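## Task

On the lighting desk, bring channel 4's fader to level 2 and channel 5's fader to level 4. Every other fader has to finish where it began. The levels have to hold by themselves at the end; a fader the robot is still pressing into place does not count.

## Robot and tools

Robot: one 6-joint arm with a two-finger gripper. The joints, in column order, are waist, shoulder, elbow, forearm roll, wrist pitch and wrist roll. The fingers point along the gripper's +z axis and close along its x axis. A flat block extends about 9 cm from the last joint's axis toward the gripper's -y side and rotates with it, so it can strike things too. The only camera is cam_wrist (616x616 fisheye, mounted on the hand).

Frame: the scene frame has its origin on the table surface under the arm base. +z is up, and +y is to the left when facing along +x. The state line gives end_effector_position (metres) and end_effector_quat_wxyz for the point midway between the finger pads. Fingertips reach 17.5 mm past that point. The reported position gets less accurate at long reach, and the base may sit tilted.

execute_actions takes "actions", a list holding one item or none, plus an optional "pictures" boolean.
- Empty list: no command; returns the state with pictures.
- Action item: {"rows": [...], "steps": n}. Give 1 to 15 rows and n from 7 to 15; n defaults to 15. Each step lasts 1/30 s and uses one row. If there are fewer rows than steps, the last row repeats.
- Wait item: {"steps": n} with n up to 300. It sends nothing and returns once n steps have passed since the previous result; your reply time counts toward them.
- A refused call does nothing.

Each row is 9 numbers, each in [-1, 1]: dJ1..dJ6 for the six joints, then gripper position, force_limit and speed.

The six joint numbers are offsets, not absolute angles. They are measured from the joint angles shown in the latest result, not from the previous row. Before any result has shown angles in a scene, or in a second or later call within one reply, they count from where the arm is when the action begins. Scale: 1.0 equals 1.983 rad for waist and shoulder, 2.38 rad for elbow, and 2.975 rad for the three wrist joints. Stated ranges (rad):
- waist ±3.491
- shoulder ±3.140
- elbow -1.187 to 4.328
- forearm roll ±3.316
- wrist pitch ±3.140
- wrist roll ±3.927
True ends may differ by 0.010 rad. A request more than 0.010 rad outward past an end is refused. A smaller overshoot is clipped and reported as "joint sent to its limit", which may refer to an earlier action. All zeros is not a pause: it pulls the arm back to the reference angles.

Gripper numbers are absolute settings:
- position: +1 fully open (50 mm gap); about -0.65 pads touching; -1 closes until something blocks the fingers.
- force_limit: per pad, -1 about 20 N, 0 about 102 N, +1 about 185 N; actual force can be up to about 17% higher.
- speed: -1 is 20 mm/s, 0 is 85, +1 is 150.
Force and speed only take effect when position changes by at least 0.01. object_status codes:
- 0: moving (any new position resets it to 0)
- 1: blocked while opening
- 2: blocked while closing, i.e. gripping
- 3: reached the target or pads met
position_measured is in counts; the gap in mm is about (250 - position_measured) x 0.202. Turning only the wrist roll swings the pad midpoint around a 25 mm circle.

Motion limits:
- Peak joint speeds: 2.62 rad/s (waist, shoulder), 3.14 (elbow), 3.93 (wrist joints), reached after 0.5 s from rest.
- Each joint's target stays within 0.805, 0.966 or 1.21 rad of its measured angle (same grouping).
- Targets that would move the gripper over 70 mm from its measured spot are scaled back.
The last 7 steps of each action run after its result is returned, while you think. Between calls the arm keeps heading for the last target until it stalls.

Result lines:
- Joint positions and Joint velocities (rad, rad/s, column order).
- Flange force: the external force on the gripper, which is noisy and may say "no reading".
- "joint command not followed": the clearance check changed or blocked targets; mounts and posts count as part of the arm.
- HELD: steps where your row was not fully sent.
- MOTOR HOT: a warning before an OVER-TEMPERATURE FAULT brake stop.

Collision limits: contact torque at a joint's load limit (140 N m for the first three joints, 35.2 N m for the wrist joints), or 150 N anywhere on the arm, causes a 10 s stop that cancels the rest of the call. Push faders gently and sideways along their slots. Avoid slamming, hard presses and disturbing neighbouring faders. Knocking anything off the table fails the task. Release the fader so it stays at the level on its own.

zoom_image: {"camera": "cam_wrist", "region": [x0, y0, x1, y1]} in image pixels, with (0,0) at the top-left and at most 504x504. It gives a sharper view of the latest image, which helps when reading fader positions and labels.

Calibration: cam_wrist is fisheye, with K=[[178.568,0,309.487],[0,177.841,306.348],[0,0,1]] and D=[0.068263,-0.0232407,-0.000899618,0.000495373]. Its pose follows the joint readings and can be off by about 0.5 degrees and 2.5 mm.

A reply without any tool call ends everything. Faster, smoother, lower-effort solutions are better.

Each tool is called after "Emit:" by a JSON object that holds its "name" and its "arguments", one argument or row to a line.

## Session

Emit:
{"name": "execute_actions", "arguments": {
  "actions": []
}}

Scene clock: 0.00 s of 6000.00 s.
end_effector_position=(+0.4551, -0.0224, +0.2285) position_measured=3 object_status=3 end_effector_quat_wxyz=(-0.399, +0.885, +0.184, +0.152)
Joint positions: [-0.967  0.067 -0.093 -1.239 -2.13  -0.069]
Joint velocities: [-0.     0.     0.002 -0.002  0.     0.   ]
Flange force (N, the push that the arm receives, along the gripper's own x y z axes): no reading
camera_calibration (this result's frames):
cam_wrist: T_world_to_cam=[[0.890236, 0.24031, 0.386951, -0.487027], [0.41047, -0.791518, -0.452784, -0.0946192], [0.19747, 0.561916, -0.803278, 0.258081], [0, 0, 0, 1]] pos_world=[0.421444, -0.102875, 0.352924]

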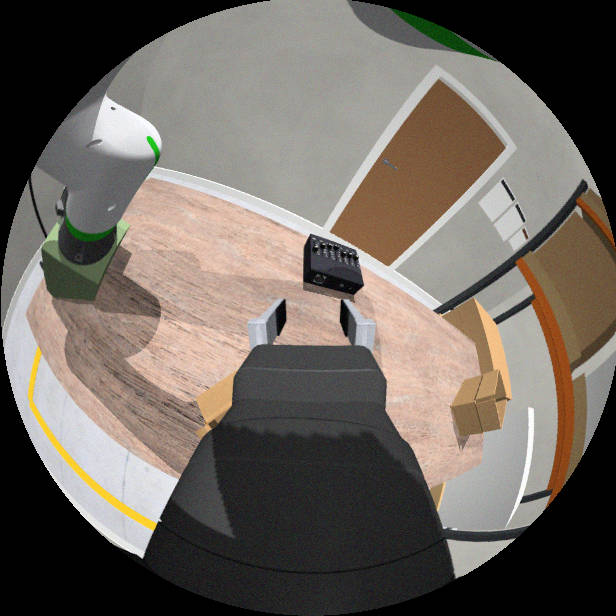

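Emit:
{"name": "zoom_image", "arguments": {
  "camera": "cam_wrist",
  "region": [290, 220, 380, 310]
}}

Region (290, 220, 380, 310) of cam_wrist's 616x616 image, scaled by 5.600, with more detail than that image has.

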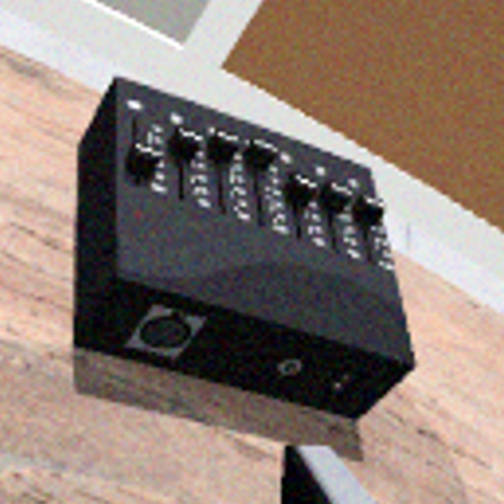

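Emit:
{"name": "execute_actions", "arguments": {
  "actions": [
    {"rows": [[0.4372,-0.2859,-0.045,0.2316,0.1445,-0.1113,0.1,-1,0]], "steps": 15}
  ]
}}

Emit:
{"name": "execute_actions", "arguments": {
  "actions": [
    {"steps": 10}
  ]
}}

Scene clock: 5.13 s of 6000.00 s.
end_effector_position=(+0.4417, +0.0105, +0.2106) position_measured=109 object_status=0 end_effector_quat_wxyz=(-0.384, +0.896, +0.215, +0.064)
Joint positions: [-0.822 -0.034 -0.112 -1.116 -2.054 -0.128]
Joint velocities: [ 1.204 -0.833 -0.156  1.005  0.629 -0.482]
Flange force (N, the push that the arm receives, along the gripper's own x y z axes): [-6.9 12.2 -10.3]
Steps of this call (steps 1 to 90: nothing new was sent; then 1.87 s passed at rest; steps 91 to 98: the first 8 steps of this action). Readings (joint positions | what the end effector reports):
91: [-0.967 0.067 -0.093 -1.239 -2.130 -0.069] | position_measured=11 object_status=0
92: [-0.964 0.064 -0.093 -1.236 -2.128 -0.070] | position_measured=25 object_status=0
94: [-0.940 0.048 -0.097 -1.215 -2.116 -0.081] | position_measured=53 object_status=0
98: the state above

Scene clock: 5.47 s of 6000.00 s.
end_effector_position=(+0.4019, +0.0745, +0.1956) position_measured=138 object_status=3 end_effector_quat_wxyz=(-0.246, +0.878, +0.393, -0.123)
Joint positions: [-0.265 -0.396 -0.18  -0.677 -1.779 -0.339]
Joint velocities: [ 1.284 -0.815 -0.154  0.987  0.616 -0.472]
Flange force (N, the push that the arm receives, along the gripper's own x y z axes): [11.5 -17.3 2.4]
Kept back: nothing.
Steps of this call (steps 1 to 7: the last 7 steps of your previous action; steps 8 to 10: the robot went on to your last target). Readings (joint positions | what the end effector reports):
1: [-0.779 -0.064 -0.118 -1.079 -2.031 -0.146] | position_measured=123 object_status=0
2: [-0.729 -0.098 -0.124 -1.039 -2.005 -0.166] | position_measured=134 object_status=0
4: [-0.612 -0.175 -0.139 -0.945 -1.947 -0.210] | position_measured=138 object_status=0
8: [-0.362 -0.334 -0.169 -0.752 -1.826 -0.303] | position_measured=138 object_status=0
10: the state above

Emit:
{"name": "execute_actions", "arguments": {
  "actions": [
    {"rows": [[0.7638,-0.0476,-0.0719,0.4039,0.2028,-0.2111,0.1,-1,0]], "steps": 15}
  ]
}}

Emit:
{"name": "execute_actions", "arguments": {
  "actions": [
    {"steps": 32}
  ],
  "pictures": true
}}

Emit:
{"name": "zoom_image", "arguments": {
  "camera": "cam_wrist",
  "region": [250, 200, 390, 340]
}}

Scene clock: 5.97 s of 6000.00 s.
end_effector_position=(+0.4138, +0.0515, +0.1877) position_measured=138 object_status=3 end_effector_quat_wxyz=(-0.129, +0.857, +0.468, -0.173)
Joint positions: [ 0.045 -0.497 -0.227 -0.358 -1.607 -0.502]
Joint velocities: [ 1.203  0.013 -0.222  1.569  0.766 -0.828]
Flange force (N, the push that the arm receives, along the gripper's own x y z axes): [-14.3 -1.7 -6.1]
Steps of this call (steps 1 to 7: the robot went on to your last target; steps 8 to 15: the first 8 steps of this action). Readings (joint positions | what the end effector reports):
8: [-0.100 -0.500 -0.200 -0.550 -1.700 -0.401] | position_measured=138 object_status=3
9: [-0.096 -0.500 -0.201 -0.545 -1.698 -0.403] | position_measured=138 object_status=3
11: [-0.072 -0.499 -0.205 -0.513 -1.682 -0.420] | position_measured=138 object_status=3
15: the state above

Scene clock: 7.03 s of 6000.00 s.
end_effector_position=(+0.5259, +0.3005, +0.1285) position_measured=138 object_status=3 end_effector_quat_wxyz=(+0.002, +0.612, +0.791, -0.008)
Joint positions: [ 1.228 -0.49  -0.35   0.511 -1.183 -0.96 ]
Joint velocities: [ 0.444  0.002 -0.038  0.268  0.131 -0.141]
Flange force (N, the push that the arm receives, along the gripper's own x y z axes): [12.2 -9.9 -8.8]
Kept back: nothing.
Steps of this call (steps 1 to 7: the last 7 steps of your previous action; steps 8 to 32: the robot went on to your last target). Readings (joint positions | what the end effector reports):
1: [0.089 -0.497 -0.235 -0.302 -1.579 -0.531] | position_measured=138 object_status=3
2: [0.137 -0.496 -0.243 -0.245 -1.552 -0.561] | position_measured=138 object_status=3
4: [0.236 -0.496 -0.258 -0.143 -1.502 -0.615] | position_measured=138 object_status=3
8: [0.423 -0.494 -0.280 0.015 -1.424 -0.699] | position_measured=138 object_status=3
32: the state above
camera_calibration (this result's frames):
cam_wrist: T_world_to_cam=[[-0.251863, 0.965986, -0.0586131, -0.149105], [0.931503, 0.258404, 0.255986, -0.593941], [0.262425, 0.009875, -0.964902, 0.134806], [0, 0, 0, 1]] pos_world=[0.480328, 0.296179, 0.273376]

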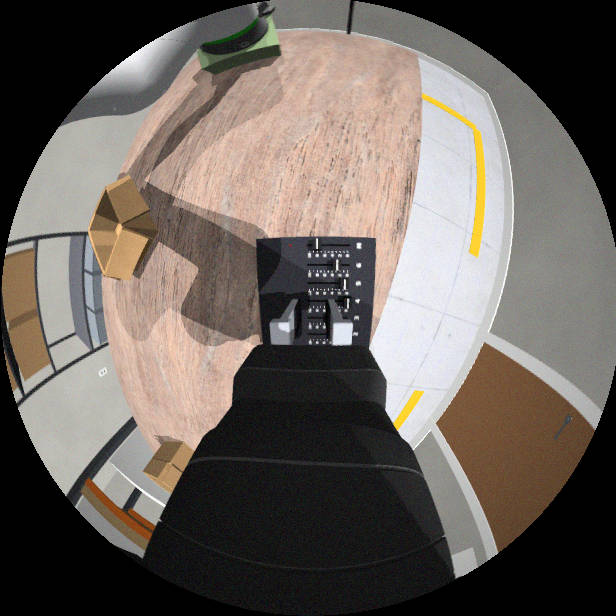

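Region (250, 200, 390, 340) of cam_wrist's 616x616 image, scaled by 3.600, with more detail than that image has.

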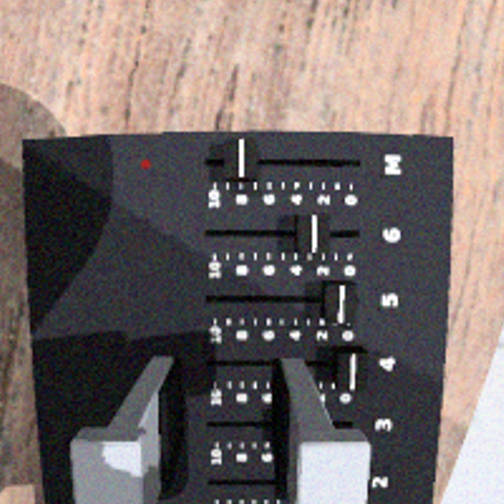

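Emit:
{"name": "execute_actions", "arguments": {
  "actions": []
}}

Emit:
{"name": "zoom_image", "arguments": {
  "camera": "cam_wrist",
  "region": [250, 200, 390, 340]
}}

Scene clock: 7.17 s of 6000.00 s.
end_effector_position=(+0.5250, +0.3098, +0.1301) position_measured=138 object_status=3 end_effector_quat_wxyz=(+0.001, +0.606, +0.795, -0.000)
Joint positions: [ 1.25  -0.49  -0.352  0.525 -1.176 -0.967]
Joint velocities: [ 0.006 -0.    -0.001  0.004  0.002 -0.002]
Flange force (N, the push that the arm receives, along the gripper's own x y z axes): [-1.1 -3.6 -2.8]
Kept back: nothing.
Steps of this call (steps 1 to 4: the robot went on to your last target). Readings (joint positions | what the end effector reports):
1: [1.240 -0.490 -0.351 0.519 -1.179 -0.964] | position_measured=138 object_status=3
2: [1.247 -0.490 -0.351 0.523 -1.177 -0.966] | position_measured=138 object_status=3
4: the state above
camera_calibration (this result's frames):
cam_wrist: T_world_to_cam=[[-0.266324, 0.962742, -0.0469009, -0.151173], [0.925624, 0.269023, 0.26617, -0.597415], [0.26887, 0.0274748, -0.962785, 0.127375], [0, 0, 0, 1]] pos_world=[0.478473, 0.302759, 0.274558]

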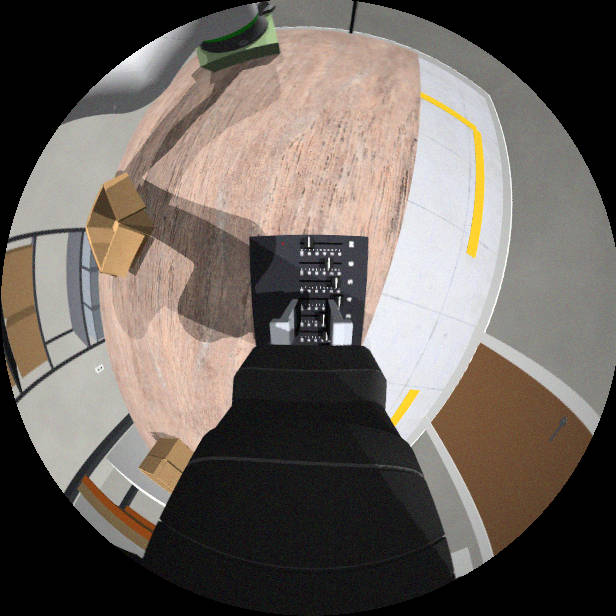

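Region (250, 200, 390, 340) of cam_wrist's 616x616 image, scaled by 3.600, with more detail than that image has.

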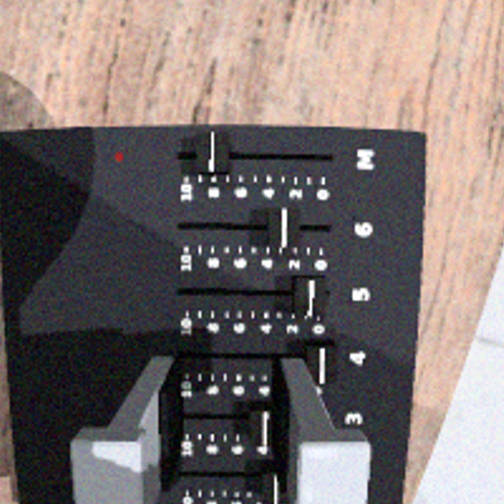

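Emit:
{"name": "execute_actions", "arguments": {
  "actions": [
    {"rows": [[0.0004,0.0429,-0.0042,0.0077,0.0273,-0.0182,0.1,-1,0]], "steps": 12}
  ]
}}

Emit:
{"name": "execute_actions", "arguments": {
  "actions": [
    {"steps": 8}
  ],
  "pictures": true
}}

Emit:
{"name": "zoom_image", "arguments": {
  "camera": "cam_wrist",
  "region": [250, 230, 390, 340]
}}

Scene clock: 8.27 s of 6000.00 s.
end_effector_position=(+0.5221, +0.3262, +0.1106) position_measured=138 object_status=3 end_effector_quat_wxyz=(+0.001, +0.606, +0.795, -0.000)
Joint positions: [ 1.25  -0.444 -0.357  0.537 -1.132 -0.997]
Joint velocities: [ 0.006  0.572 -0.073  0.139  0.534 -0.348]
Flange force (N, the push that the arm receives, along the gripper's own x y z axes): [-9.9 -2.4 -11.5]
Steps of this call (steps 1 to 28: the robot went on to your last target; steps 29 to 33: the first 5 steps of this action). Readings (joint positions | what the end effector reports):
29: [1.250 -0.490 -0.352 0.525 -1.176 -0.968] | position_measured=138 object_status=3
30: [1.250 -0.487 -0.352 0.526 -1.173 -0.970] | position_measured=138 object_status=3
32: [1.250 -0.463 -0.355 0.532 -1.150 -0.985] | position_measured=138 object_status=3
33: the state above

Scene clock: 8.53 s of 6000.00 s.
end_effector_position=(+0.5189, +0.3393, +0.0940) position_measured=138 object_status=3 end_effector_quat_wxyz=(+0.001, +0.606, +0.795, -0.000)
Joint positions: [ 1.251 -0.405 -0.361  0.548 -1.095 -1.021]
Joint velocities: [-0.     0.002 -0.001  0.001  0.001 -0.   ]
Flange force (N, the push that the arm receives, along the gripper's own x y z axes): [-0.6 0.1 -0.4]
Kept back: nothing.
Steps of this call (steps 1 to 7: the last 7 steps of your previous action; step 8: the robot went on to your last target). Readings (joint positions | what the end effector reports):
1: [1.251 -0.427 -0.359 0.541 -1.116 -1.008] | position_measured=138 object_status=3
2: [1.251 -0.415 -0.361 0.545 -1.104 -1.015] | position_measured=138 object_status=3
4: [1.251 -0.406 -0.361 0.547 -1.096 -1.021] | position_measured=138 object_status=3
8: the state above
camera_calibration (this result's frames):
cam_wrist: T_world_to_cam=[[-0.266407, 0.96272, -0.0468848, -0.18282], [0.925599, 0.269098, 0.266182, -0.590146], [0.268876, 0.0275164, -0.962782, 0.0935008], [0, 0, 0, 1]] pos_world=[0.472394, 0.332239, 0.238536]

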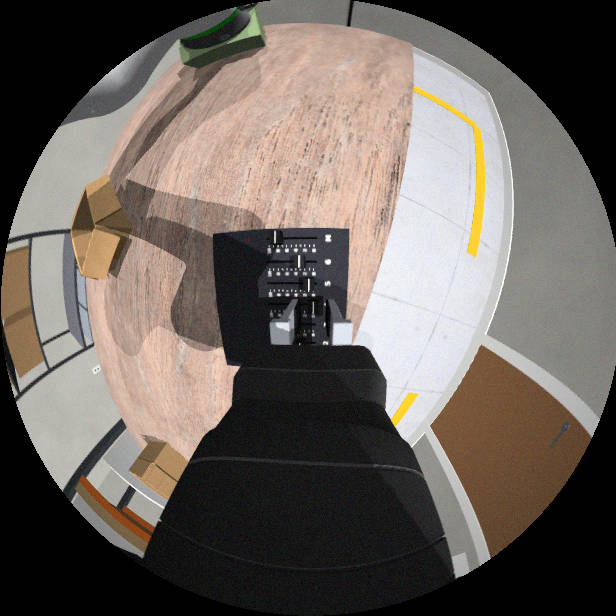

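Region (250, 230, 390, 340) of cam_wrist's 616x616 image, scaled by 3.600, with more detail than that image has; it fills the top 396 rows of this view, and the rest is white.

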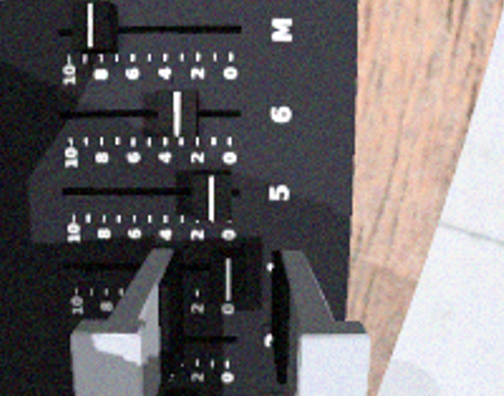

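Emit:
{"name": "execute_actions", "arguments": {
  "actions": [
    {"rows": [[-0.0154,0.0129,-0.0046,-0.0017,0.0158,0.0029,0.1,-1,0],[-0.0154,0.0129,-0.0046,-0.0017,0.0158,0.0029,0.1,-1,0],[-0.0154,0.0129,-0.0046,-0.0017,0.0158,0.0029,0.1,-1,0],[-0.0154,0.0129,-0.0046,-0.0017,0.0158,0.0029,0.1,-1,0],[-0.0154,0.0129,-0.0046,-0.0017,0.0158,0.0029,0.1,-1,0],[-0.0154,0.0129,-0.0046,-0.0017,0.0158,0.0029,0.1,-1,0],[-0.0154,0.0129,-0.0046,-0.0017,0.0158,0.0029,0.1,-1,0],[-0.0154,0.0129,-0.0046,-0.0017,0.0158,0.0029,0.1,-1,0],[-0.0187,0.0112,-0.0054,-0.0030,0.0165,0.0054,0.1,-1,0],[-0.0219,0.0094,-0.0062,-0.0043,0.0171,0.0080,0.1,-1,0],[-0.0252,0.0077,-0.0069,-0.0056,0.0178,0.0105,0.1,-1,0],[-0.0284,0.0059,-0.0077,-0.0069,0.0184,0.0131,0.1,-1,0],[-0.0317,0.0042,-0.0085,-0.0082,0.0191,0.0156,0.1,-1,0]], "steps": 15}
  ]
}}

Emit:
{"name": "execute_actions", "arguments": {
  "actions": [
    {"steps": 13}
  ],
  "pictures": true
}}

Emit:
{"name": "zoom_image", "arguments": {
  "camera": "cam_wrist",
  "region": [250, 230, 390, 340]
}}

Scene clock: 9.90 s of 6000.00 s.
end_effector_position=(+0.5199, +0.3396, +0.0768) position_measured=138 object_status=3 end_effector_quat_wxyz=(+0.001, +0.606, +0.796, -0.000)
Joint positions: [ 1.22  -0.38  -0.372  0.543 -1.048 -1.013]
Joint velocities: [-0.006  0.004 -0.003 -0.     0.009  0.002]
Flange force (N, the push that the arm receives, along the gripper's own x y z axes): [-1.8 -2.0 -4.1]
Steps of this call (steps 1 to 30: the robot went on to your last target; steps 31 to 33: nothing new was sent; steps 34 to 41: the first 8 steps of this action). Readings (joint positions | what the end effector reports):
34: [1.250 -0.405 -0.362 0.548 -1.095 -1.021] | position_measured=138 object_status=3
35: [1.247 -0.402 -0.363 0.547 -1.089 -1.021] | position_measured=138 object_status=3
37: [1.230 -0.388 -0.369 0.544 -1.063 -1.016] | position_measured=138 object_status=3
41: the state above

Scene clock: 10.33 s of 6000.00 s.
end_effector_position=(+0.5237, +0.3254, +0.0765) position_measured=138 object_status=3 end_effector_quat_wxyz=(+0.000, +0.606, +0.796, -0.000)
Joint positions: [ 1.188 -0.397 -0.382  0.523 -1.038 -0.975]
Joint velocities: [-0.002 -0.001  0.    -0.002  0.001  0.001]
Flange force (N, the push that the arm receives, along the gripper's own x y z axes): [-3.3 -1.2 -0.9]
Kept back: nothing.
Steps of this call (steps 1 to 7: the last 7 steps of your previous action; steps 8 to 13: the robot went on to your last target). Readings (joint positions | what the end effector reports):
1: [1.220 -0.380 -0.372 0.542 -1.048 -1.013] | position_measured=138 object_status=3
2: [1.218 -0.381 -0.373 0.541 -1.047 -1.010] | position_measured=138 object_status=3
4: [1.209 -0.386 -0.376 0.536 -1.045 -1.000] | position_measured=138 object_status=3
8: [1.190 -0.396 -0.381 0.524 -1.039 -0.978] | position_measured=138 object_status=3
13: the state above
camera_calibration (this result's frames):
cam_wrist: T_world_to_cam=[[-0.267385, 0.962474, -0.0463614, -0.168438], [0.925483, 0.26991, 0.265765, -0.586373], [0.268305, 0.0281548, -0.962922, 0.0758586], [0, 0, 0, 1]] pos_world=[0.477287, 0.318249, 0.221074]

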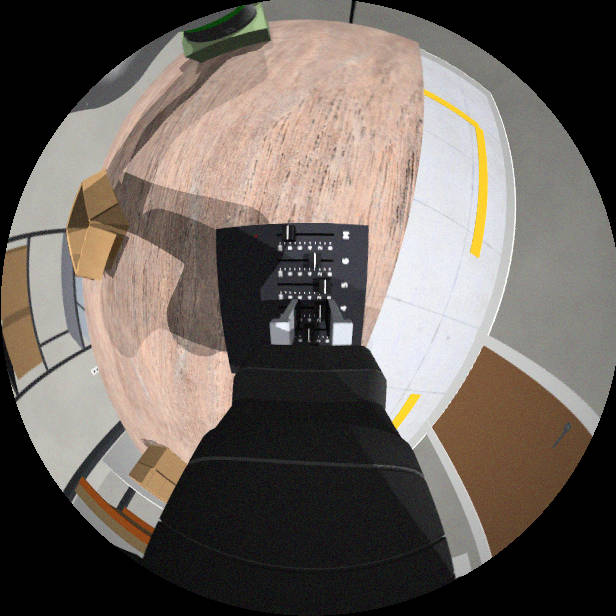

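Region (250, 230, 390, 340) of cam_wrist's 616x616 image, scaled by 3.600, with more detail than that image has; it fills the top 396 rows of this view, and the rest is white.

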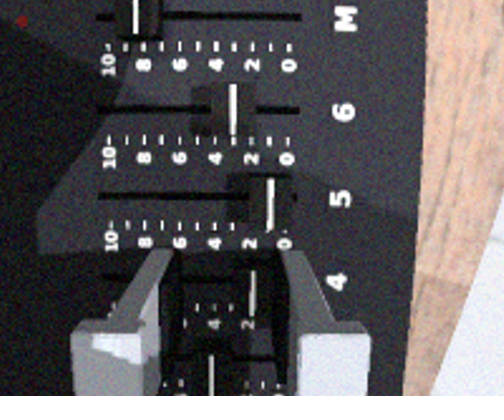

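Emit:
{"name": "execute_actions", "arguments": {
  "actions": [
    {"rows": [[-0.0007,-0.0004,-0.0002,-0.0003,0.0001,0.0005,0.1,-1,0],[-0.0007,-0.0004,-0.0002,-0.0003,0.0001,0.0005,0.1,-1,0],[-0.0007,-0.0004,-0.0002,-0.0003,0.0001,0.0005,0.1,-1,0],[-0.0007,-0.0004,-0.0002,-0.0003,0.0001,0.0005,0.1,-1,0],[-0.0007,-0.0004,-0.0002,-0.0003,0.0001,0.0005,0.1,-1,0],[0.0181,-0.0119,0.0071,0.0023,-0.0178,-0.0040,0.1,-1,0],[0.0181,-0.0119,0.0071,0.0023,-0.0178,-0.0040,0.1,-1,0],[0.0181,-0.0119,0.0071,0.0023,-0.0178,-0.0040,0.1,-1,0],[0.0181,-0.0119,0.0071,0.0023,-0.0178,-0.0040,0.1,-1,0],[0.0181,-0.0119,0.0071,0.0023,-0.0178,-0.0040,0.1,-1,0],[0.0181,-0.0119,0.0071,0.0023,-0.0178,-0.0040,0.1,-1,0],[0.0181,-0.0119,0.0071,0.0023,-0.0178,-0.0040,0.1,-1,0],[0.0452,-0.0307,-0.0203,0.0144,-0.0192,-0.0278,0.1,-1,0]], "steps": 15}
  ]
}}

Emit:
{"name": "execute_actions", "arguments": {
  "actions": [
    {"steps": 16}
  ],
  "pictures": true
}}

Emit:
{"name": "zoom_image", "arguments": {
  "camera": "cam_wrist",
  "region": [250, 230, 390, 340]
}}

Scene clock: 13.57 s of 6000.00 s.
end_effector_position=(+0.5240, +0.3259, +0.0830) position_measured=138 object_status=3 end_effector_quat_wxyz=(+0.001, +0.606, +0.796, +0.000)
Joint positions: [ 1.198 -0.405 -0.376  0.525 -1.055 -0.979]
Joint velocities: [ 0.33  -0.204  0.161  0.071 -0.471 -0.118]
Flange force (N, the push that the arm receives, along the gripper's own x y z axes): [-4.3 4.6 20.6]
Steps of this call (steps 1 to 30: the robot went on to your last target; steps 31 to 89: nothing new was sent; steps 90 to 97: the first 8 steps of this action). Readings (joint positions | what the end effector reports):
90: [1.188 -0.397 -0.382 0.523 -1.038 -0.975] | position_measured=138 object_status=3
91: [1.187 -0.397 -0.382 0.523 -1.038 -0.974] | position_measured=138 object_status=3
93: [1.187 -0.398 -0.382 0.523 -1.038 -0.974] | position_measured=138 object_status=3
97: the state above

Scene clock: 14.10 s of 6000.00 s.
end_effector_position=(+0.5014, +0.3263, +0.0950) position_measured=138 object_status=3 end_effector_quat_wxyz=(+0.001, +0.606, +0.795, +0.000)
Joint positions: [ 1.277 -0.458 -0.43   0.566 -1.095 -1.058]
Joint velocities: [ 0.001 -0.001 -0.003 -0.     0.    -0.   ]
Flange force (N, the push that the arm receives, along the gripper's own x y z axes): [-1.4 -5.1 -2.2]
Kept back: nothing.
Steps of this call (steps 1 to 7: the last 7 steps of your previous action; steps 8 to 16: the robot went on to your last target). Readings (joint positions | what the end effector reports):
1: [1.209 -0.412 -0.371 0.528 -1.071 -0.982] | position_measured=138 object_status=3
2: [1.217 -0.417 -0.367 0.529 -1.082 -0.985] | position_measured=138 object_status=3
4: [1.223 -0.420 -0.365 0.530 -1.090 -0.987] | position_measured=138 object_status=3
8: [1.250 -0.439 -0.396 0.548 -1.093 -1.022] | position_measured=138 object_status=3
16: the state above
camera_calibration (this result's frames):
cam_wrist: T_world_to_cam=[[-0.265786, 0.962871, -0.0472891, -0.175219], [0.925406, 0.268576, 0.267379, -0.570602], [0.270152, 0.0273041, -0.96243, 0.0989248], [0, 0, 0, 1]] pos_world=[0.454743, 0.319262, 0.239489]

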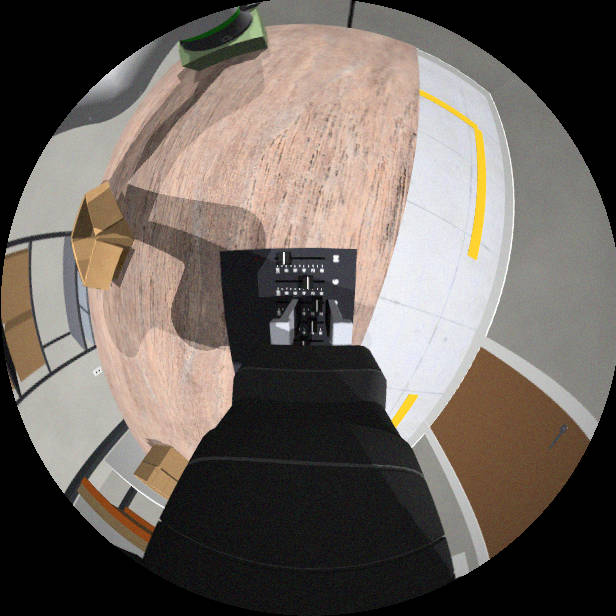

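Region (250, 230, 390, 340) of cam_wrist's 616x616 image, scaled by 3.600, with more detail than that image has; it fills the top 396 rows of this view, and the rest is white.

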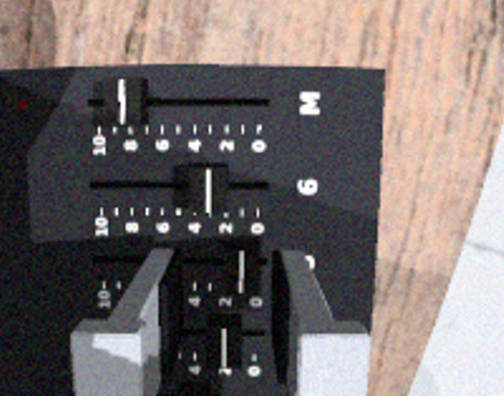

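Emit:
{"name": "execute_actions", "arguments": {
  "actions": [
    {"rows": [[-0.0157,0.0131,-0.0064,-0.0014,0.0174,0.0025,0.1,-1,0],[-0.0157,0.0131,-0.0064,-0.0014,0.0174,0.0025,0.1,-1,0],[-0.0157,0.0131,-0.0064,-0.0014,0.0174,0.0025,0.1,-1,0],[-0.0157,0.0131,-0.0064,-0.0014,0.0174,0.0025,0.1,-1,0],[-0.0157,0.0131,-0.0064,-0.0014,0.0174,0.0025,0.1,-1,0],[-0.0157,0.0131,-0.0064,-0.0014,0.0174,0.0025,0.1,-1,0],[-0.0157,0.0131,-0.0064,-0.0014,0.0174,0.0025,0.1,-1,0],[-0.0195,0.0111,-0.0072,-0.0029,0.0181,0.0054,0.1,-1,0],[-0.0232,0.0092,-0.0080,-0.0044,0.0189,0.0083,0.1,-1,0],[-0.0270,0.0072,-0.0089,-0.0058,0.0196,0.0112,0.1,-1,0],[-0.0307,0.0053,-0.0097,-0.0073,0.0204,0.0141,0.1,-1,0],[-0.0345,0.0033,-0.0105,-0.0088,0.0211,0.0170,0.1,-1,0]], "steps": 15}
  ]
}}

Emit:
{"name": "execute_actions", "arguments": {
  "actions": [
    {"steps": 12}
  ],
  "pictures": true
}}

Emit:
{"name": "zoom_image", "arguments": {
  "camera": "cam_wrist",
  "region": [250, 230, 390, 340]
}}

Scene clock: 14.93 s of 6000.00 s.
end_effector_position=(+0.5009, +0.3267, +0.0770) position_measured=138 object_status=3 end_effector_quat_wxyz=(+0.001, +0.606, +0.796, +0.000)
Joint positions: [ 1.246 -0.432 -0.445  0.562 -1.044 -1.05 ]
Joint velocities: [-0.039  0.    -0.01  -0.017  0.023  0.038]
Flange force (N, the push that the arm receives, along the gripper's own x y z axes): [0.2 -3.4 -2.4]
Steps of this call (steps 1 to 15: the robot went on to your last target; steps 16 to 17: nothing new was sent; steps 18 to 25: the first 8 steps of this action). Readings (joint positions | what the end effector reports):
18: [1.277 -0.458 -0.430 0.566 -1.095 -1.058] | position_measured=138 object_status=3
19: [1.275 -0.456 -0.431 0.566 -1.091 -1.058] | position_measured=138 object_status=3
21: [1.258 -0.441 -0.440 0.563 -1.062 -1.053] | position_measured=138 object_status=3
25: the state above

Scene clock: 15.33 s of 6000.00 s.
end_effector_position=(+0.5050, +0.3111, +0.0766) position_measured=138 object_status=3 end_effector_quat_wxyz=(+0.000, +0.606, +0.796, -0.000)
Joint positions: [ 1.209 -0.451 -0.455  0.54  -1.032 -1.007]
Joint velocities: [-0.002 -0.001 -0.    -0.001  0.001  0.002]
Flange force (N, the push that the arm receives, along the gripper's own x y z axes): [0.4 -5.1 -4.2]
Kept back: nothing.
Steps of this call (steps 1 to 7: the last 7 steps of your previous action; steps 8 to 12: the robot went on to your last target). Readings (joint positions | what the end effector reports):
1: [1.244 -0.433 -0.446 0.560 -1.043 -1.047] | position_measured=138 object_status=3
2: [1.239 -0.435 -0.447 0.558 -1.042 -1.042] | position_measured=138 object_status=3
4: [1.227 -0.442 -0.450 0.551 -1.038 -1.028] | position_measured=138 object_status=3
8: [1.210 -0.451 -0.455 0.541 -1.033 -1.009] | position_measured=138 object_status=3
12: the state above
camera_calibration (this result's frames):
cam_wrist: T_world_to_cam=[[-0.267685, 0.962394, -0.0462984, -0.159501], [0.925395, 0.270181, 0.265795, -0.565206], [0.268308, 0.028305, -0.962917, 0.0812882], [0, 0, 0, 1]] pos_world=[0.458532, 0.30391, 0.221118]

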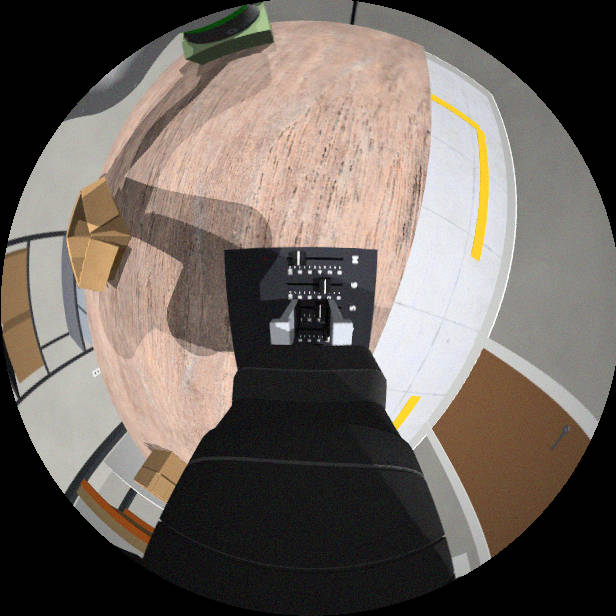

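Region (250, 230, 390, 340) of cam_wrist's 616x616 image, scaled by 3.600, with more detail than that image has; it fills the top 396 rows of this view, and the rest is white.

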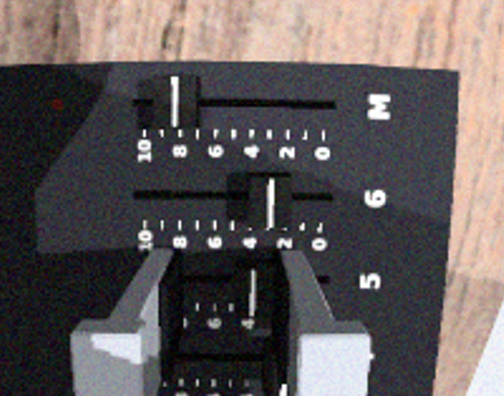

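Emit:
{"name": "execute_actions", "arguments": {
  "actions": [
    {"rows": [[-0.0009,-0.0005,-0.0002,-0.0003,0.0002,0.0006,0.1,-1,0],[-0.0009,-0.0005,-0.0002,-0.0003,0.0002,0.0006,0.1,-1,0],[-0.0009,-0.0005,-0.0002,-0.0003,0.0002,0.0006,0.1,-1,0],[-0.0009,-0.0005,-0.0002,-0.0003,0.0002,0.0006,0.1,-1,0],[-0.0009,-0.0005,-0.0002,-0.0003,0.0002,0.0006,0.1,-1,0],[0.0181,-0.0119,0.0071,0.0023,-0.0178,-0.0040,0.1,-1,0],[0.0181,-0.0119,0.0071,0.0023,-0.0178,-0.0040,0.1,-1,0],[0.0181,-0.0119,0.0071,0.0023,-0.0178,-0.0040,0.1,-1,0],[0.0181,-0.0119,0.0071,0.0023,-0.0178,-0.0040,0.1,-1,0],[0.0181,-0.0119,0.0071,0.0023,-0.0178,-0.0040,0.1,-1,0],[0.0181,-0.0119,0.0071,0.0023,-0.0178,-0.0040,0.1,-1,0],[0.0181,-0.0119,0.0071,0.0023,-0.0178,-0.0040,0.1,-1,0],[-0.048,0.0565,0.134,-0.037,-0.0437,0.074,0.1,-1,0]], "steps": 15}
  ]
}}

Emit:
{"name": "execute_actions", "arguments": {
  "actions": [
    {"steps": 20}
  ],
  "pictures": true
}}

Emit:
{"name": "zoom_image", "arguments": {
  "camera": "cam_wrist",
  "region": [250, 170, 390, 310]
}}

Scene clock: 16.13 s of 6000.00 s.
end_effector_position=(+0.5056, +0.3115, +0.0828) position_measured=138 object_status=3 end_effector_quat_wxyz=(+0.001, +0.606, +0.796, +0.000)
Joint positions: [ 1.219 -0.46  -0.449  0.542 -1.049 -1.011]
Joint velocities: [ 0.331 -0.2    0.16   0.07  -0.471 -0.122]
Flange force (N, the push that the arm receives, along the gripper's own x y z axes): [-3.1 6.2 22.0]
Steps of this call (steps 1 to 16: the robot went on to your last target; steps 17 to 24: the first 8 steps of this action). Readings (joint positions | what the end effector reports):
17: [1.209 -0.451 -0.455 0.540 -1.032 -1.007] | position_measured=138 object_status=3
18: [1.208 -0.452 -0.455 0.540 -1.032 -1.006] | position_measured=138 object_status=3
20: [1.208 -0.452 -0.455 0.539 -1.032 -1.006] | position_measured=138 object_status=3
24: the state above

Scene clock: 16.80 s of 6000.00 s.
end_effector_position=(+0.5874, +0.3312, +0.1254) position_measured=138 object_status=3 end_effector_quat_wxyz=(-0.004, +0.600, +0.800, +0.003)
Joint positions: [ 1.114 -0.339 -0.136  0.43  -1.163 -0.787]
Joint velocities: [-0.002  0.001  0.007  0.    -0.     0.004]
Flange force (N, the push that the arm receives, along the gripper's own x y z axes): [-1.4 -1.8 0.8]
Kept back: nothing.
Steps of this call (steps 1 to 7: the last 7 steps of your previous action; steps 8 to 20: the robot went on to your last target). Readings (joint positions | what the end effector reports):
1: [1.230 -0.466 -0.444 0.544 -1.065 -1.014] | position_measured=138 object_status=3
2: [1.238 -0.471 -0.441 0.546 -1.076 -1.017] | position_measured=138 object_status=3
4: [1.244 -0.474 -0.438 0.547 -1.084 -1.019] | position_measured=138 object_status=3
8: [1.231 -0.460 -0.405 0.532 -1.095 -0.993] | position_measured=138 object_status=3
20: the state above
camera_calibration (this result's frames):
cam_wrist: T_world_to_cam=[[-0.28141, 0.95895, -0.0349681, -0.14678], [0.922291, 0.280353, 0.266046, -0.661494], [0.264929, 0.0426173, -0.963326, 0.102888], [0, 0, 0, 1]] pos_world=[0.541527, 0.321822, 0.26997]

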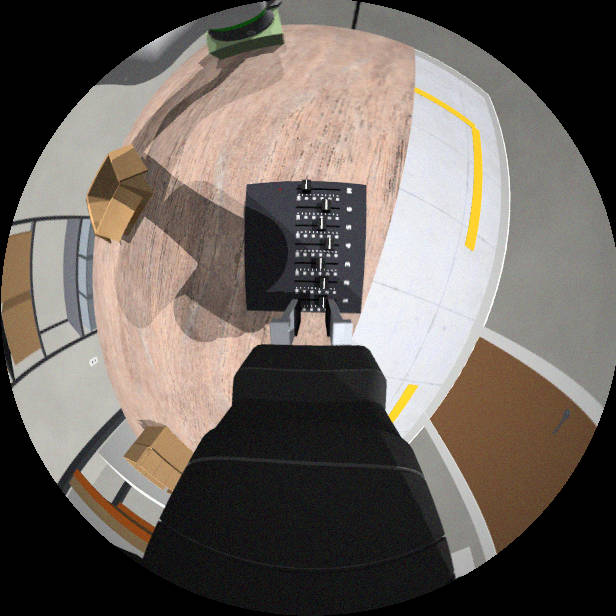

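Region (250, 170, 390, 310) of cam_wrist's 616x616 image, scaled by 3.600, with more detail than that image has.

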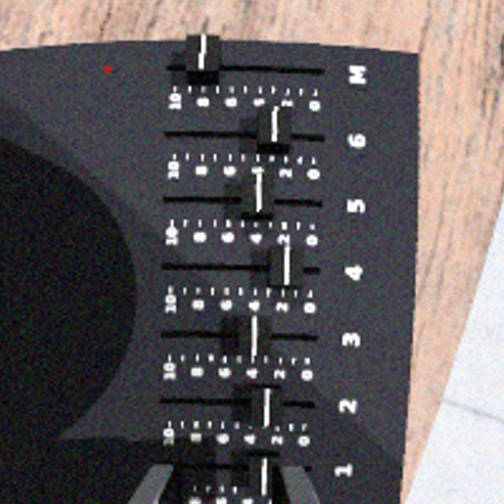

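Emit:
{"name": "finished_scene", "arguments": {
  "scene": 2
}}

The scene is finished: the task was done.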